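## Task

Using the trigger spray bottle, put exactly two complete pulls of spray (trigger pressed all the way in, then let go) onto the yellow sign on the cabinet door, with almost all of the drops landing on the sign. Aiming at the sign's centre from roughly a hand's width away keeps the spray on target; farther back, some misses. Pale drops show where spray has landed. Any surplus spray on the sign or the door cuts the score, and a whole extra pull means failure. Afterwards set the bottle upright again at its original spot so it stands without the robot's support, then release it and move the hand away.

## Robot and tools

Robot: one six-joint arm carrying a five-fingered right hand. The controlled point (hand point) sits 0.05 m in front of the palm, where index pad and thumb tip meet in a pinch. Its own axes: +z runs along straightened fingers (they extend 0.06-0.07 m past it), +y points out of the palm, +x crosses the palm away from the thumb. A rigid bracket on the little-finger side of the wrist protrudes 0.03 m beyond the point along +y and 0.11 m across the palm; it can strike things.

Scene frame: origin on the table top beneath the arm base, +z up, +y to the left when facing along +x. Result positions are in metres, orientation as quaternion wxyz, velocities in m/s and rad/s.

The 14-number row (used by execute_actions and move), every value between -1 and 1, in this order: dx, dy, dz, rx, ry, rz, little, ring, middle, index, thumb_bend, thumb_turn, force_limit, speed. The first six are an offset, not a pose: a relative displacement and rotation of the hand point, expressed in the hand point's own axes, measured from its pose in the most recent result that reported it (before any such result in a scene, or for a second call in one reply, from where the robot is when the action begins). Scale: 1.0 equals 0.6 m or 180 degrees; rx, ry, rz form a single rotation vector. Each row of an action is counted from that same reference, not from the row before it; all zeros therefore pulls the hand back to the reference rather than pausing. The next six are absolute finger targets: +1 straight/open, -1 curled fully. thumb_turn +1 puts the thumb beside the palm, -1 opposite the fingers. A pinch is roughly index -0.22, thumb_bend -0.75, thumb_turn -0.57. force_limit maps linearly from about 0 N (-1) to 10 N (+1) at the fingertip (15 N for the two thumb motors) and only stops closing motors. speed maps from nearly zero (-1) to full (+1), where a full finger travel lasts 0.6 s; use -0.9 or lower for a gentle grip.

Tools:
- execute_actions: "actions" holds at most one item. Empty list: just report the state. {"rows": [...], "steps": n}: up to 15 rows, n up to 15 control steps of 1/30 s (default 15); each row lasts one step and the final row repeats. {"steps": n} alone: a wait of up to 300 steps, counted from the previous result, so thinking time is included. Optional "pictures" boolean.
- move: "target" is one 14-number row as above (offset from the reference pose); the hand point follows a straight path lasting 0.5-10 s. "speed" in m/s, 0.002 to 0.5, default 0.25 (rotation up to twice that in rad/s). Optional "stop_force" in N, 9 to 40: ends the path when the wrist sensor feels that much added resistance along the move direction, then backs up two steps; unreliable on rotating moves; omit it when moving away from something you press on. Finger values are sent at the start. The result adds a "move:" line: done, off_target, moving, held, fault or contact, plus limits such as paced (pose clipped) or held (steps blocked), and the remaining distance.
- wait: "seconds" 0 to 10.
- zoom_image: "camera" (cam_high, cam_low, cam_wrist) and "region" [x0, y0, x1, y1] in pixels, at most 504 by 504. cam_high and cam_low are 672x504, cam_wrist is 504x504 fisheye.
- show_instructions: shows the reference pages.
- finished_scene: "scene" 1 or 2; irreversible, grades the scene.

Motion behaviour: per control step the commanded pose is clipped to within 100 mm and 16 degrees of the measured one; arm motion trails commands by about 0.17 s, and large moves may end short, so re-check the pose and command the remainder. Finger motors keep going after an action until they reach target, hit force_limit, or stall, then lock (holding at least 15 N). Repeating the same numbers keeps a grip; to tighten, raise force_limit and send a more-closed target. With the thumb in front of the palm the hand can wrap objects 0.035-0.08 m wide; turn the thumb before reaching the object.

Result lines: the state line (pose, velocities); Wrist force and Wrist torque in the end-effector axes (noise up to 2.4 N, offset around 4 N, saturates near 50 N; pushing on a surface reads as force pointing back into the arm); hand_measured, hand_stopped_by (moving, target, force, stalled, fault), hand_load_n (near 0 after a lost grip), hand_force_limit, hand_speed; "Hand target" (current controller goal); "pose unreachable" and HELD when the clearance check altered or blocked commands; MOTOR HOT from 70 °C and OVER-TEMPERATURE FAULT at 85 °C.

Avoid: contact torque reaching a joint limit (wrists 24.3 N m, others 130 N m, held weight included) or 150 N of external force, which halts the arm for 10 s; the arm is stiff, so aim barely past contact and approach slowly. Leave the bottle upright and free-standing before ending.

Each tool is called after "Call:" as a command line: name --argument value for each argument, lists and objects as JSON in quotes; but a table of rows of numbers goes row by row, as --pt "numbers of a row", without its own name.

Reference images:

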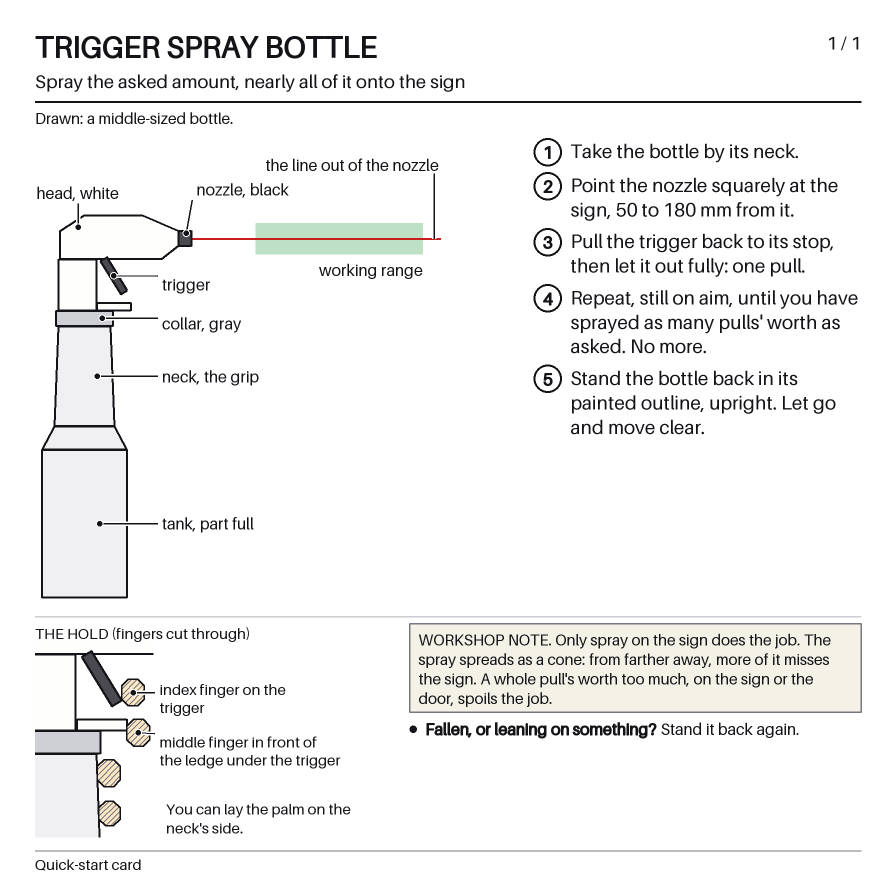

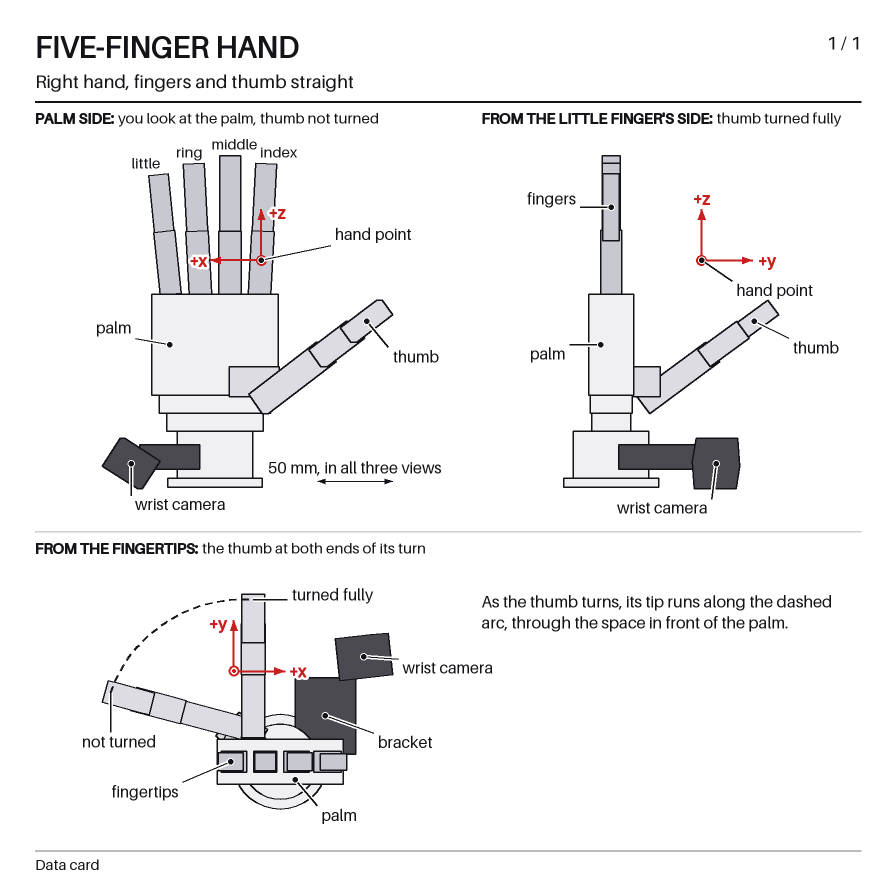

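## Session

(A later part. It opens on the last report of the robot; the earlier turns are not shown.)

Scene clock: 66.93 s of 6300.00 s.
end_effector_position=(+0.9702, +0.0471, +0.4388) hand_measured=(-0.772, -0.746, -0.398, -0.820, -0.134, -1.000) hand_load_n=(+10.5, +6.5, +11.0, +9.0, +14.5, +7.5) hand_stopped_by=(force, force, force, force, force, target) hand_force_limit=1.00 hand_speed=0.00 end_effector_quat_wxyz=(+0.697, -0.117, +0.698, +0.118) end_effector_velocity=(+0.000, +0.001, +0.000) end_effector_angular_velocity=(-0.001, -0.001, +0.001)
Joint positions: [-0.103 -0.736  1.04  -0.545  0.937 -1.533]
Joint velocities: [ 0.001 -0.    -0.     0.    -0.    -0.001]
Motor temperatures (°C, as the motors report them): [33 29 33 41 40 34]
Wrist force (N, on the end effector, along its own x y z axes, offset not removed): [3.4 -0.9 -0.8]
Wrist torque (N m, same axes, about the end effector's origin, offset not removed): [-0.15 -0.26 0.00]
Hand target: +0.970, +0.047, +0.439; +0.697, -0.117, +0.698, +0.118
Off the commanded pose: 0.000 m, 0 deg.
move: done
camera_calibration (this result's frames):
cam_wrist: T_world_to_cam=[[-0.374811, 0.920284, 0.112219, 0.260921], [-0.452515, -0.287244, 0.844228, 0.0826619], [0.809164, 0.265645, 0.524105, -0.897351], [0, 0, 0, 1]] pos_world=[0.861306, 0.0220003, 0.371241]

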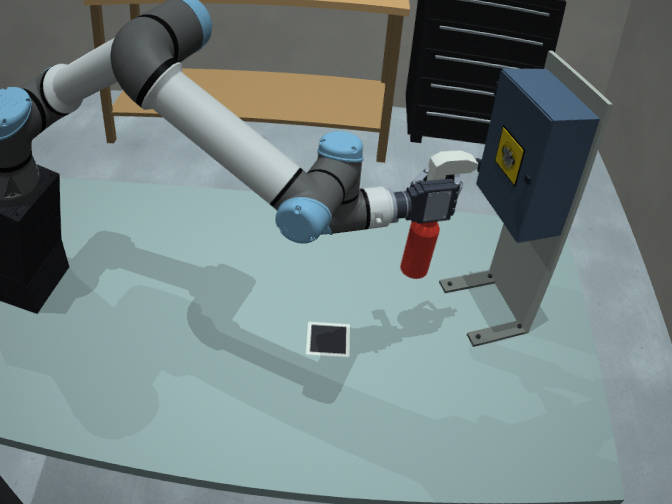

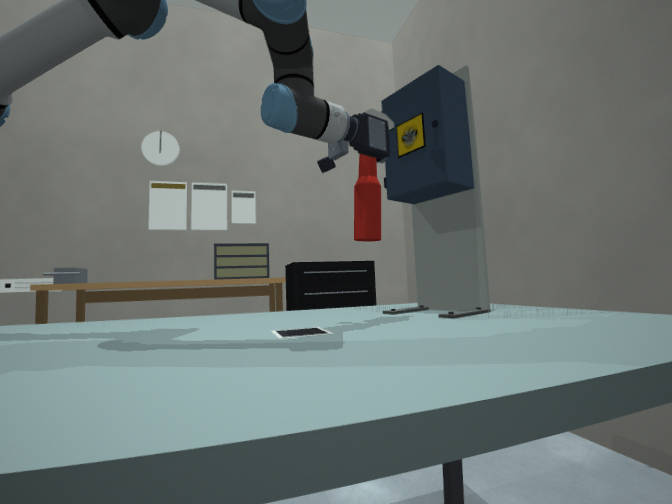

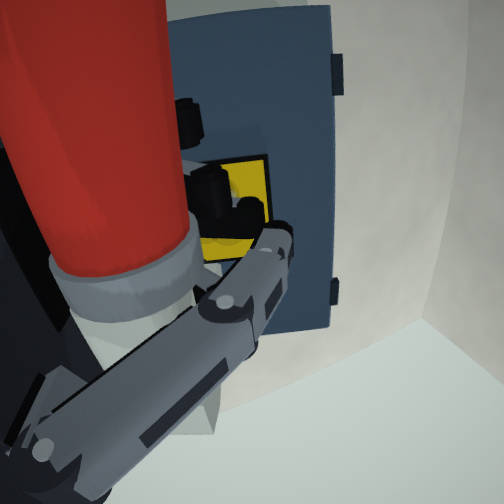

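Call:
move --target '[0,0,0,0,0,0,-1,-1,-1,-0.2,-1,-1,1,-0.3]'

Call:
move --target '[0,0,0,0,0,0,-1,-1,-1,-0.62,-1,-1,1,-0.6]'

Call:
move --target '[0.273,-0.028,-0.302,0.106,0,0,-1,-1,-1,1,-1,-1,1,-0.3]' --speed 0.15

Call:
move --target '[0.027,0,0,0,0,0,-1,-1,-1,1,-1,-1,1,-0.3]' --speed 0.02 --stop_force 10

Call:
zoom_image --camera "cam_high" --region '[270,220,410,360]'

Scene clock: 71.93 s of 6300.00 s.
end_effector_position=(+0.9702, +0.0471, +0.4388) hand_measured=(-0.772, -0.746, -0.398, -0.200, -0.134, -1.000) hand_load_n=(+2.0, +6.0, +12.0, +0.0, +13.5, +7.0) hand_stopped_by=(force, force, force, target, force, target) hand_force_limit=1.00 hand_speed=-0.30 end_effector_quat_wxyz=(+0.697, -0.117, +0.698, +0.118) end_effector_velocity=(-0.000, +0.000, -0.000) end_effector_angular_velocity=(-0.000, +0.001, +0.001)
Joint positions: [-0.103 -0.736  1.04  -0.545  0.937 -1.533]
Joint velocities: [ 0.    -0.     0.001  0.    -0.    -0.   ]
Motor temperatures (°C, as the motors report them): [33 29 33 41 40 34]
Wrist force (N, on the end effector, along its own x y z axes, offset not removed): [0.9 -2.2 -0.1]
Wrist torque (N m, same axes, about the end effector's origin, offset not removed): [-0.36 0.10 0.02]
Hand target: +0.970, +0.047, +0.439; +0.697, -0.117, +0.698, +0.118
Off the commanded pose: 0.000 m, 0 deg.
After step 90, 1.20 s passed at rest.
move: done
camera_calibration (this result's frames):
cam_wrist: T_world_to_cam=[[-0.374811, 0.920284, 0.112219, 0.26092], [-0.452515, -0.287244, 0.844228, 0.0826617], [0.809164, 0.265646, 0.524105, -0.897351], [0, 0, 0, 1]] pos_world=[0.861306, 0.0220004, 0.371241]

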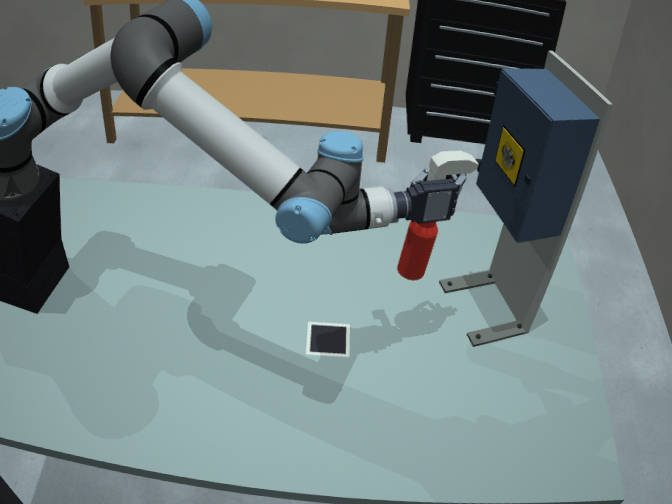

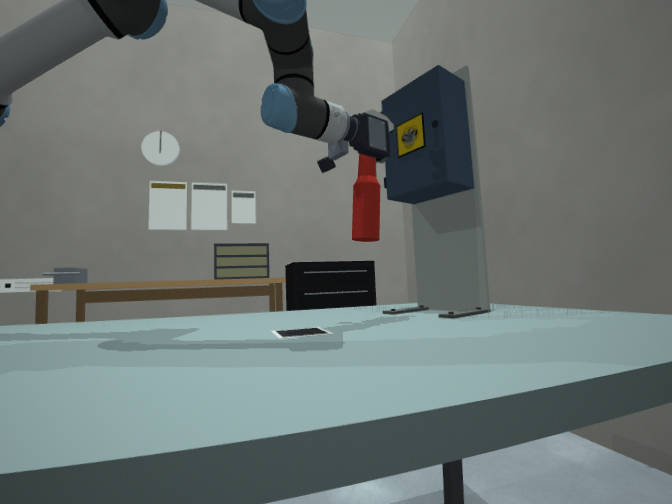

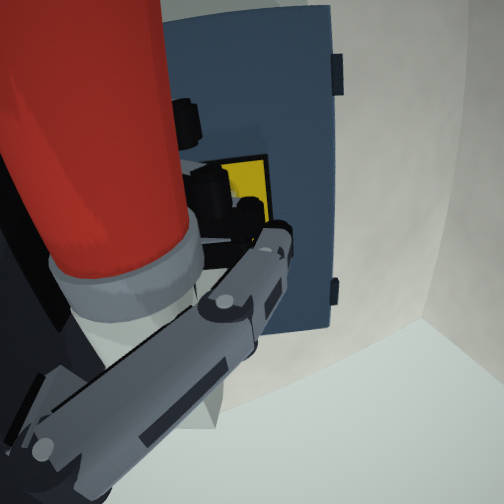

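Scene clock: 72.83 s of 6300.00 s.
end_effector_position=(+0.9702, +0.0471, +0.4388) hand_measured=(-0.772, -0.746, -0.398, -0.620, -0.134, -1.000) hand_load_n=(+2.5, +6.0, +11.5, +2.0, +13.5, +6.5) hand_stopped_by=(force, force, force, target, force, target) hand_force_limit=1.00 hand_speed=-0.60 end_effector_quat_wxyz=(+0.697, -0.117, +0.698, +0.118) end_effector_velocity=(-0.000, -0.001, -0.000) end_effector_angular_velocity=(+0.002, +0.001, -0.001)
Joint positions: [-0.103 -0.736  1.04  -0.545  0.937 -1.533]
Joint velocities: [-0.001  0.     0.001  0.     0.     0.002]
Motor temperatures (°C, as the motors report them): [33 29 33 41 40 34]
Wrist force (N, on the end effector, along its own x y z axes, offset not removed): [0.1 -1.2 -1.2]
Wrist torque (N m, same axes, about the end effector's origin, offset not removed): [-0.15 0.29 -0.27]
Hand target: +0.970, +0.047, +0.439; +0.697, -0.117, +0.698, +0.118
Off the commanded pose: 0.000 m, 0 deg.
move: done
camera_calibration (this result's frames):
cam_wrist: T_world_to_cam=[[-0.374811, 0.920284, 0.112219, 0.26092], [-0.452515, -0.287244, 0.844228, 0.0826619], [0.809164, 0.265645, 0.524105, -0.897351], [0, 0, 0, 1]] pos_world=[0.861306, 0.0220003, 0.371241]

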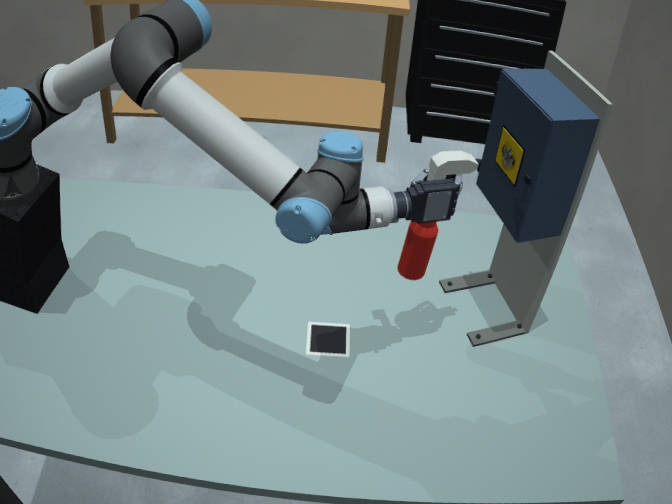

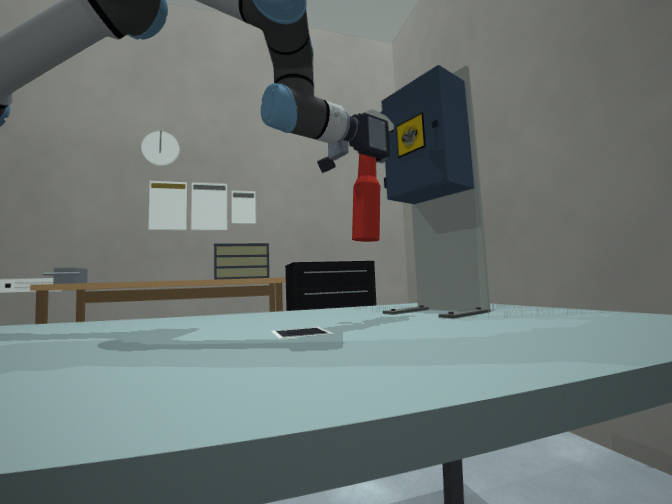

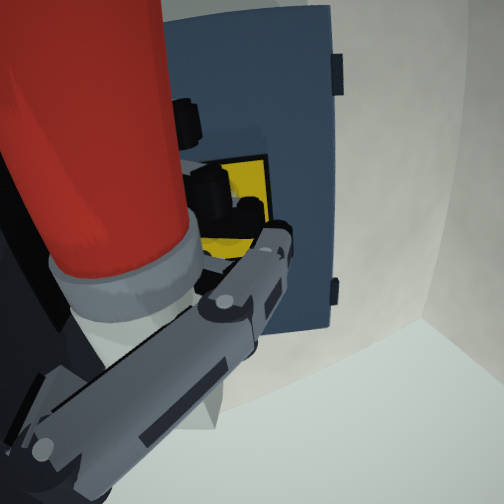

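Scene clock: 74.97 s of 6300.00 s.
end_effector_position=(+0.8043, -0.0278, +0.2754) hand_measured=(-0.772, -0.746, -0.398, +1.000, -0.134, -1.000) hand_load_n=(+2.0, +6.0, +12.0, +0.0, +13.5, +7.0) hand_stopped_by=(force, force, force, target, force, target) hand_force_limit=1.00 hand_speed=-0.30 end_effector_quat_wxyz=(+0.707, +0.000, +0.707, +0.001) end_effector_velocity=(-0.001, -0.001, -0.001) end_effector_angular_velocity=(+0.001, -0.001, -0.004)
Joint positions: [-0.194 -0.753  1.731 -1.214  1.181 -1.516]
Joint velocities: [-0.002  0.002  0.003 -0.007  0.002  0.002]
Motor temperatures (°C, as the motors report them): [33 29 33 41 40 34]
Wrist force (N, on the end effector, along its own x y z axes, offset not removed): [1.0 1.6 1.1]
Wrist torque (N m, same axes, about the end effector's origin, offset not removed): [0.13 0.03 0.07]
Hand target: +0.804, -0.028, +0.275; +0.707, +0.000, +0.707, +0.001
Off the commanded pose: 0.000 m, 0 deg.
move: done
camera_calibration (this result's frames):
cam_wrist: T_world_to_cam=[[-0.0536413, 0.992273, 0.111877, 0.0298308], [-0.521215, -0.123388, 0.844458, 0.183705], [0.851738, -0.0130143, 0.523807, -0.699506], [0, 0, 0, 1]] pos_world=[0.693146, -0.0160369, 0.207938]

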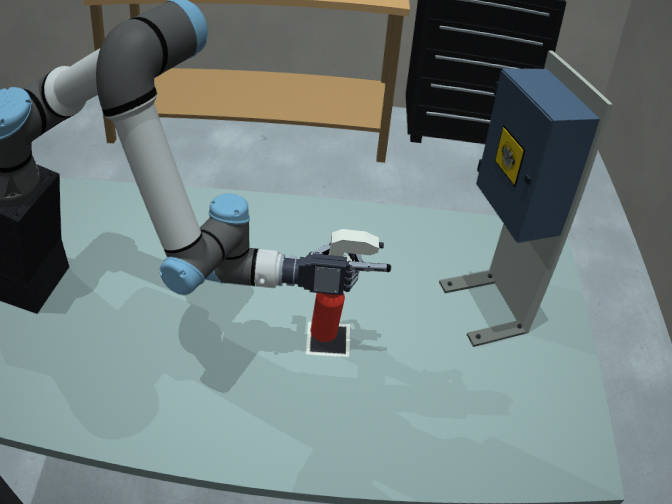

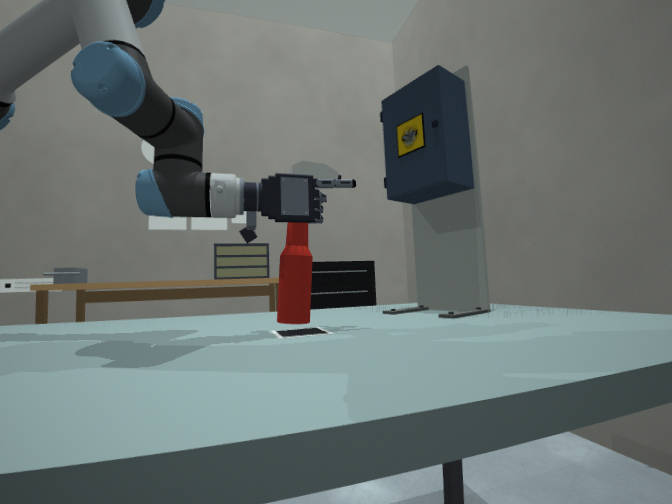

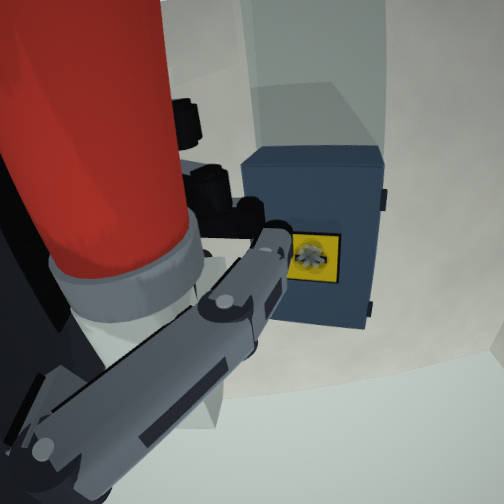

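Scene clock: 76.07 s of 6300.00 s.
end_effector_position=(+0.8043, -0.0278, +0.2594) hand_measured=(-0.772, -0.746, -0.398, +1.000, -0.134, -1.000) hand_load_n=(+2.0, +6.0, +12.0, +0.0, +13.5, +7.0) hand_stopped_by=(force, force, force, target, force, target) hand_force_limit=1.00 hand_speed=-0.30 end_effector_quat_wxyz=(+0.707, +0.000, +0.707, +0.001) end_effector_velocity=(-0.000, +0.001, -0.002) end_effector_angular_velocity=(-0.001, +0.001, +0.000)
Joint positions: [-0.192 -0.718  1.716 -1.234  1.182 -1.517]
Joint velocities: [ 0.001  0.004 -0.001 -0.002  0.001 -0.001]
Motor temperatures (°C, as the motors report them): [33 29 33 41 40 34]
Wrist force (N, on the end effector, along its own x y z axes, offset not removed): [3.3 0.5 0.4]
Wrist torque (N m, same axes, about the end effector's origin, offset not removed): [0.01 -0.27 0.15]
Hand target: +0.804, -0.028, +0.259; +0.707, +0.000, +0.707, +0.001
Off the commanded pose: 0.000 m, 0 deg.
move: done
camera_calibration (this result's frames):
cam_wrist: T_world_to_cam=[[-0.0536399, 0.992273, 0.111876, 0.031606], [-0.521209, -0.123386, 0.844462, 0.197217], [0.851742, -0.0130139, 0.523801, -0.691083], [0, 0, 0, 1]] pos_world=[0.693111, -0.0160216, 0.191911]

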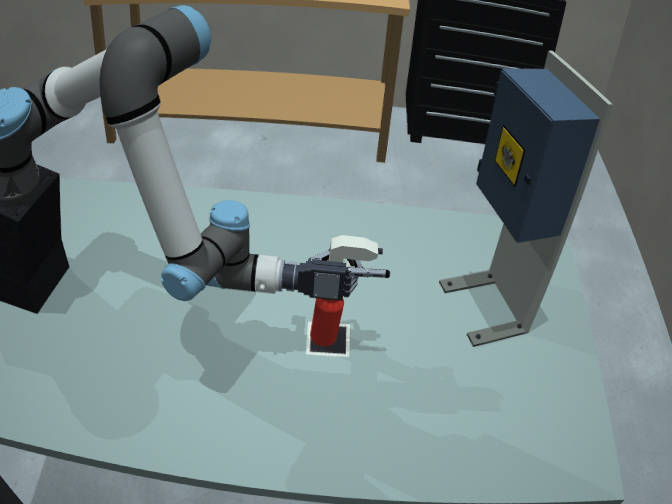

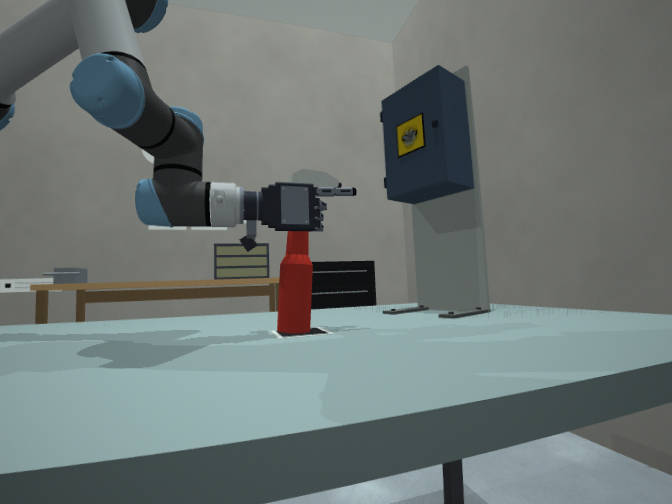

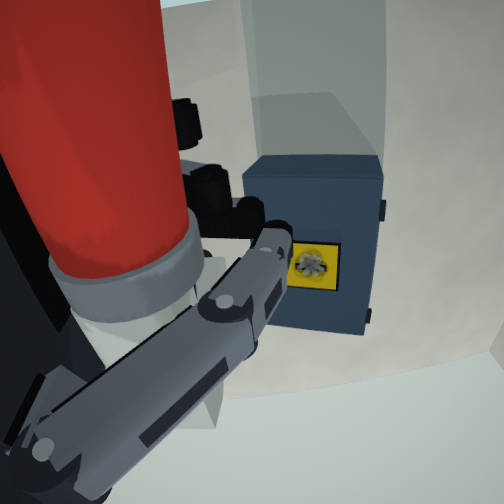

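Region (270, 220, 410, 360) of cam_high's 672x504 image, scaled by 3.600, with more detail than that image has.

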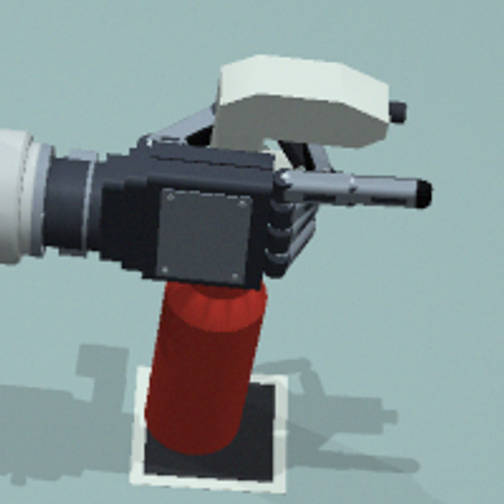

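Call:
move --target '[-0.002,0,-0.009,0,-0.023,-0.005,-1,-1,-1,1,-1,-1,1,-0.3]' --speed 0.03

Call:
move --target '[0.01,0,0,0,0,0,-1,-1,-1,1,-1,-1,1,-0.3]' --speed 0.005 --stop_force 9

Call:
zoom_image --camera "cam_high" --region '[270,220,410,360]'

Scene clock: 80.23 s of 6300.00 s.
end_effector_position=(+0.7990, -0.0278, +0.2606) hand_measured=(-0.772, -0.746, -0.398, +1.000, -0.134, -1.000) hand_load_n=(+1.5, +6.0, +12.0, +0.0, +13.5, +7.0) hand_stopped_by=(force, force, force, target, force, target) hand_force_limit=1.00 hand_speed=-0.30 end_effector_quat_wxyz=(+0.731, -0.005, +0.682, -0.004) end_effector_velocity=(-0.000, -0.000, +0.001) end_effector_angular_velocity=(-0.004, -0.011, -0.000)
Joint positions: [-0.194 -0.689  1.73  -1.353  1.185 -1.503]
Joint velocities: [-0.     0.004  0.    -0.017  0.001  0.001]
Motor temperatures (°C, as the motors report them): [33 29 33 41 40 34]
Wrist force (N, on the end effector, along its own x y z axes, offset not removed): [-0.4 0.3 1.0]
Wrist torque (N m, same axes, about the end effector's origin, offset not removed): [-0.14 0.22 -0.08]
Hand target: +0.799, -0.028, +0.261; +0.732, -0.005, +0.681, -0.005
Off the commanded pose: 0.000 m, 0 deg.
move: done
camera_calibration (this result's frames):
cam_wrist: T_world_to_cam=[[-0.0609021, 0.993853, 0.0924488, 0.0420899], [-0.580075, -0.110615, 0.807018, 0.250559], [0.812283, -0.0044781, 0.583246, -0.670888], [0, 0, 0, 1]] pos_world=[0.692857, -0.0171198, 0.185196]

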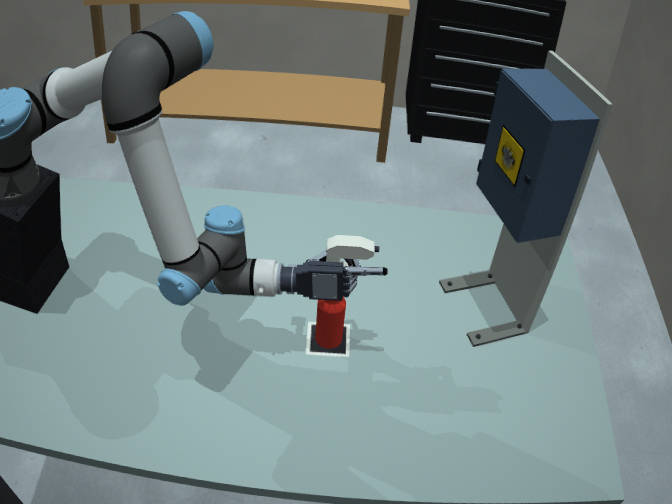

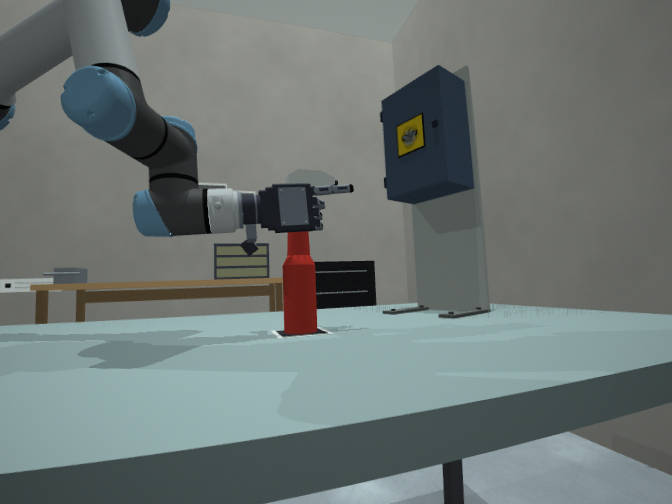

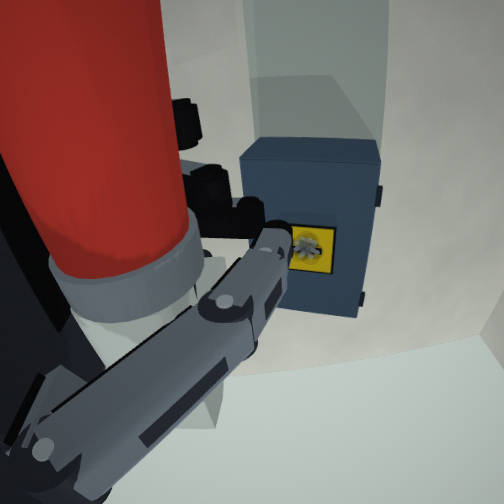

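Scene clock: 80.90 s of 6300.00 s.
end_effector_position=(+0.7991, -0.0279, +0.2591) hand_measured=(-0.772, -0.746, -0.398, +1.000, -0.134, -1.000) hand_load_n=(+2.0, +6.5, +12.0, +0.0, +13.5, +7.0) hand_stopped_by=(force, force, force, target, force, target) hand_force_limit=1.00 hand_speed=-0.30 end_effector_quat_wxyz=(+0.732, -0.005, +0.682, -0.004) end_effector_velocity=(-0.000, +0.001, +0.001) end_effector_angular_velocity=(-0.001, +0.001, +0.000)
Joint positions: [-0.194 -0.686  1.727 -1.355  1.186 -1.503]
Joint velocities: [ 0.001 -0.003  0.001  0.003  0.    -0.002]
Motor temperatures (°C, as the motors report them): [33 29 33 41 40 34]
Wrist force (N, on the end effector, along its own x y z axes, offset not removed): [-8.3 1.2 -1.2]
Wrist torque (N m, same axes, about the end effector's origin, offset not removed): [0.17 0.47 -0.02]
Hand target: +0.799, -0.028, +0.259; +0.732, -0.005, +0.682, -0.004
Off the commanded pose: 0.005 m, 0 deg.
move: contact
camera_calibration (this result's frames):
cam_wrist: T_world_to_cam=[[-0.0609168, 0.993851, 0.0924678, 0.0422939], [-0.580244, -0.110639, 0.806892, 0.25198], [0.812161, -0.0045006, 0.583416, -0.670122], [0, 0, 0, 1]] pos_world=[0.693033, -0.0171711, 0.183728]

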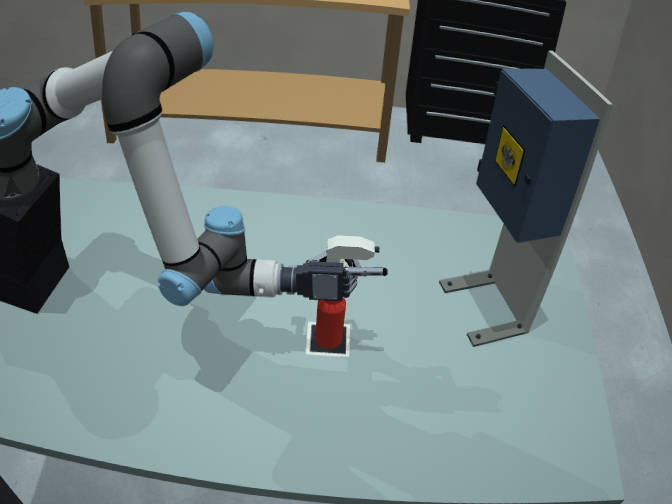

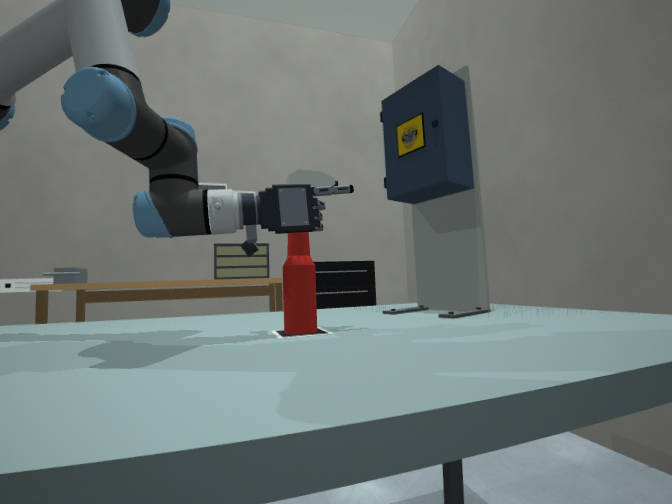

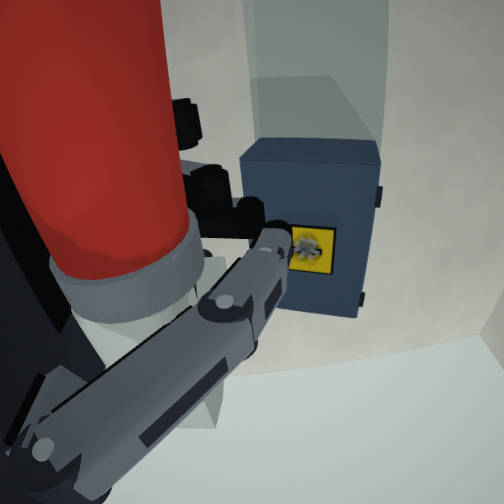

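Region (270, 220, 410, 360) of cam_high's 672x504 image, scaled by 3.600, with more detail than that image has.

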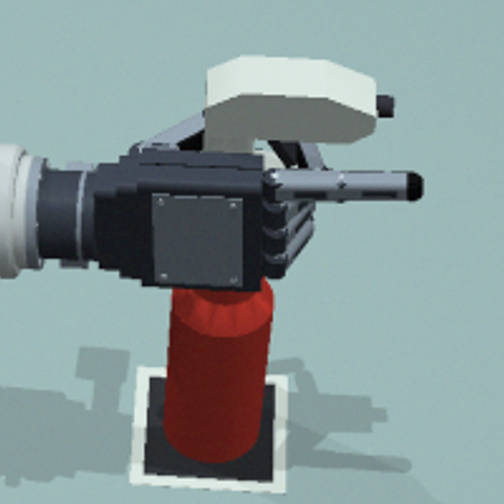

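Call:
move --target '[0,0,0,0,0,0,1,1,1,1,1,-1,1,-0.3]'

Call:
move --target '[-0.03,-0.13,-0.33,0,0,0,1,1,1,1,1,-1,1,-0.3]' --speed 0.15

Scene clock: 84.47 s of 6300.00 s.
end_effector_position=(+0.7991, -0.0279, +0.2591) hand_measured=(+1.000, +1.000, +1.000, +1.000, +1.000, -1.000) hand_load_n=(+0.0, +0.0, +0.0, +0.0, +0.0, +0.0) hand_stopped_by=(target, target, target, target, target, target) hand_force_limit=1.00 hand_speed=-0.30 end_effector_quat_wxyz=(+0.732, -0.005, +0.682, -0.004) end_effector_velocity=(-0.001, +0.000, -0.001) end_effector_angular_velocity=(+0.002, +0.002, +0.000)
Joint positions: [-0.194 -0.686  1.727 -1.355  1.186 -1.503]
Joint velocities: [ 0.     0.     0.002 -0.     0.     0.001]
Motor temperatures (°C, as the motors report them): [33 29 33 41 40 34]
Wrist force (N, on the end effector, along its own x y z axes, offset not removed): [-0.7 -0.1 -1.3]
Wrist torque (N m, same axes, about the end effector's origin, offset not removed): [0.10 0.02 0.09]
Hand target: +0.799, -0.028, +0.259; +0.732, -0.005, +0.682, -0.004
Off the commanded pose: 0.000 m, 0 deg.
move: done
camera_calibration (this result's frames):
cam_wrist: T_world_to_cam=[[-0.0609203, 0.99385, 0.0924675, 0.0422959], [-0.580244, -0.11064, 0.806893, 0.25198], [0.812161, -0.00449756, 0.583416, -0.670121], [0, 0, 0, 1]] pos_world=[0.693033, -0.0171706, 0.183728]

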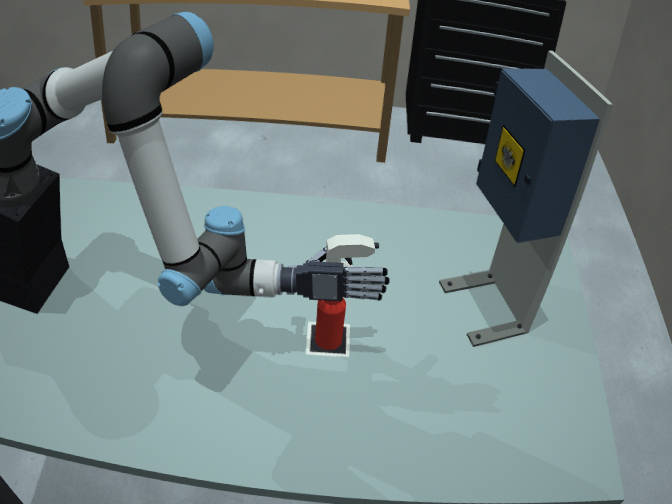

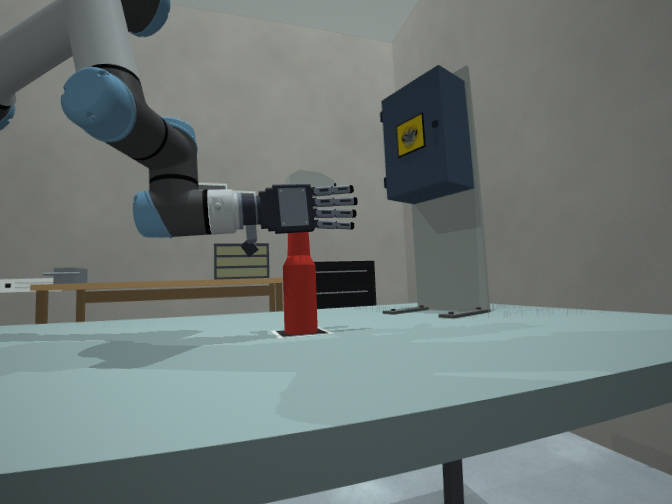

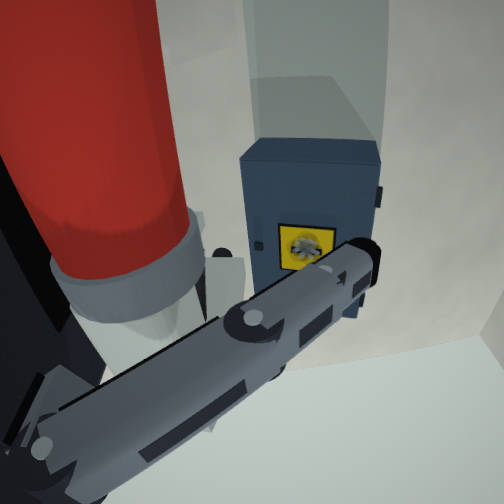

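Scene clock: 86.43 s of 6300.00 s.
end_effector_position=(+0.6006, -0.1057, +0.2645) hand_measured=(+1.000, +1.000, +1.000, +1.000, +1.000, -1.000) hand_load_n=(+0.0, +0.0, +0.0, +0.0, +0.0, +0.0) hand_stopped_by=(target, target, target, target, target, target) hand_force_limit=1.00 hand_speed=-0.30 end_effector_quat_wxyz=(+0.731, -0.005, +0.682, -0.005) end_effector_velocity=(-0.002, -0.001, +0.000) end_effector_angular_velocity=(-0.001, -0.001, +0.000)
Joint positions: [-0.561 -0.731  2.224 -1.886  0.84  -1.354]
Joint velocities: [-0.005  0.001  0.003 -0.008 -0.005  0.002]
Motor temperatures (°C, as the motors report them): [33 29 33 41 40 34]
Wrist force (N, on the end effector, along its own x y z axes, offset not removed): [-0.5 0.0 0.4]
Wrist torque (N m, same axes, about the end effector's origin, offset not removed): [-0.04 0.13 0.09]
Hand target: +0.600, -0.106, +0.264; +0.731, -0.005, +0.682, -0.005
Off the commanded pose: 0.000 m, 0 deg.
move: done
camera_calibration (this result's frames):
cam_wrist: T_world_to_cam=[[-0.0608929, 0.993874, 0.0922355, 0.107156], [-0.580042, -0.110437, 0.807066, 0.123728], [0.812308, -0.00435583, 0.583213, -0.512331], [0, 0, 0, 1]] pos_world=[0.494462, -0.095067, 0.189058]

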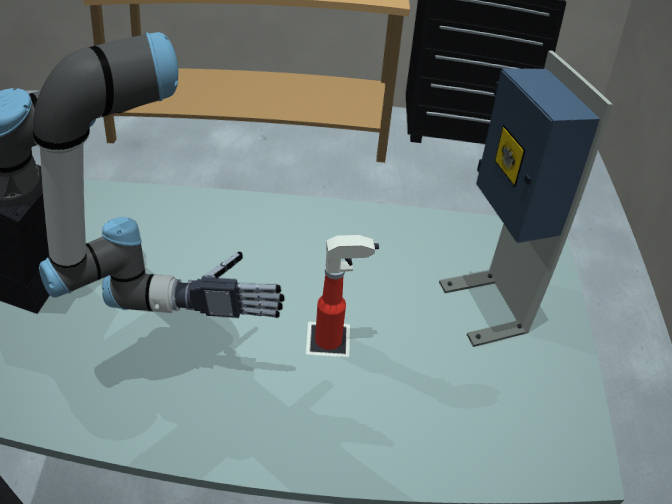

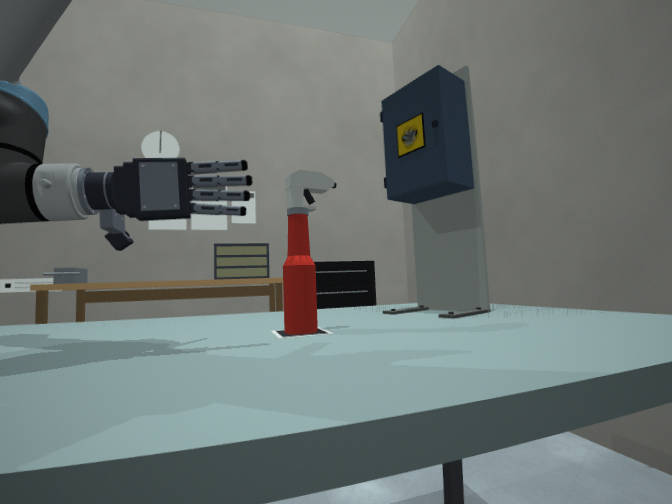

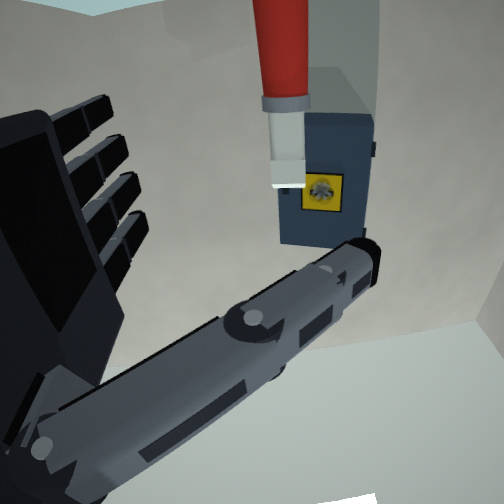

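Call:
finished_scene --scene 1

The scene is finished: the task was done.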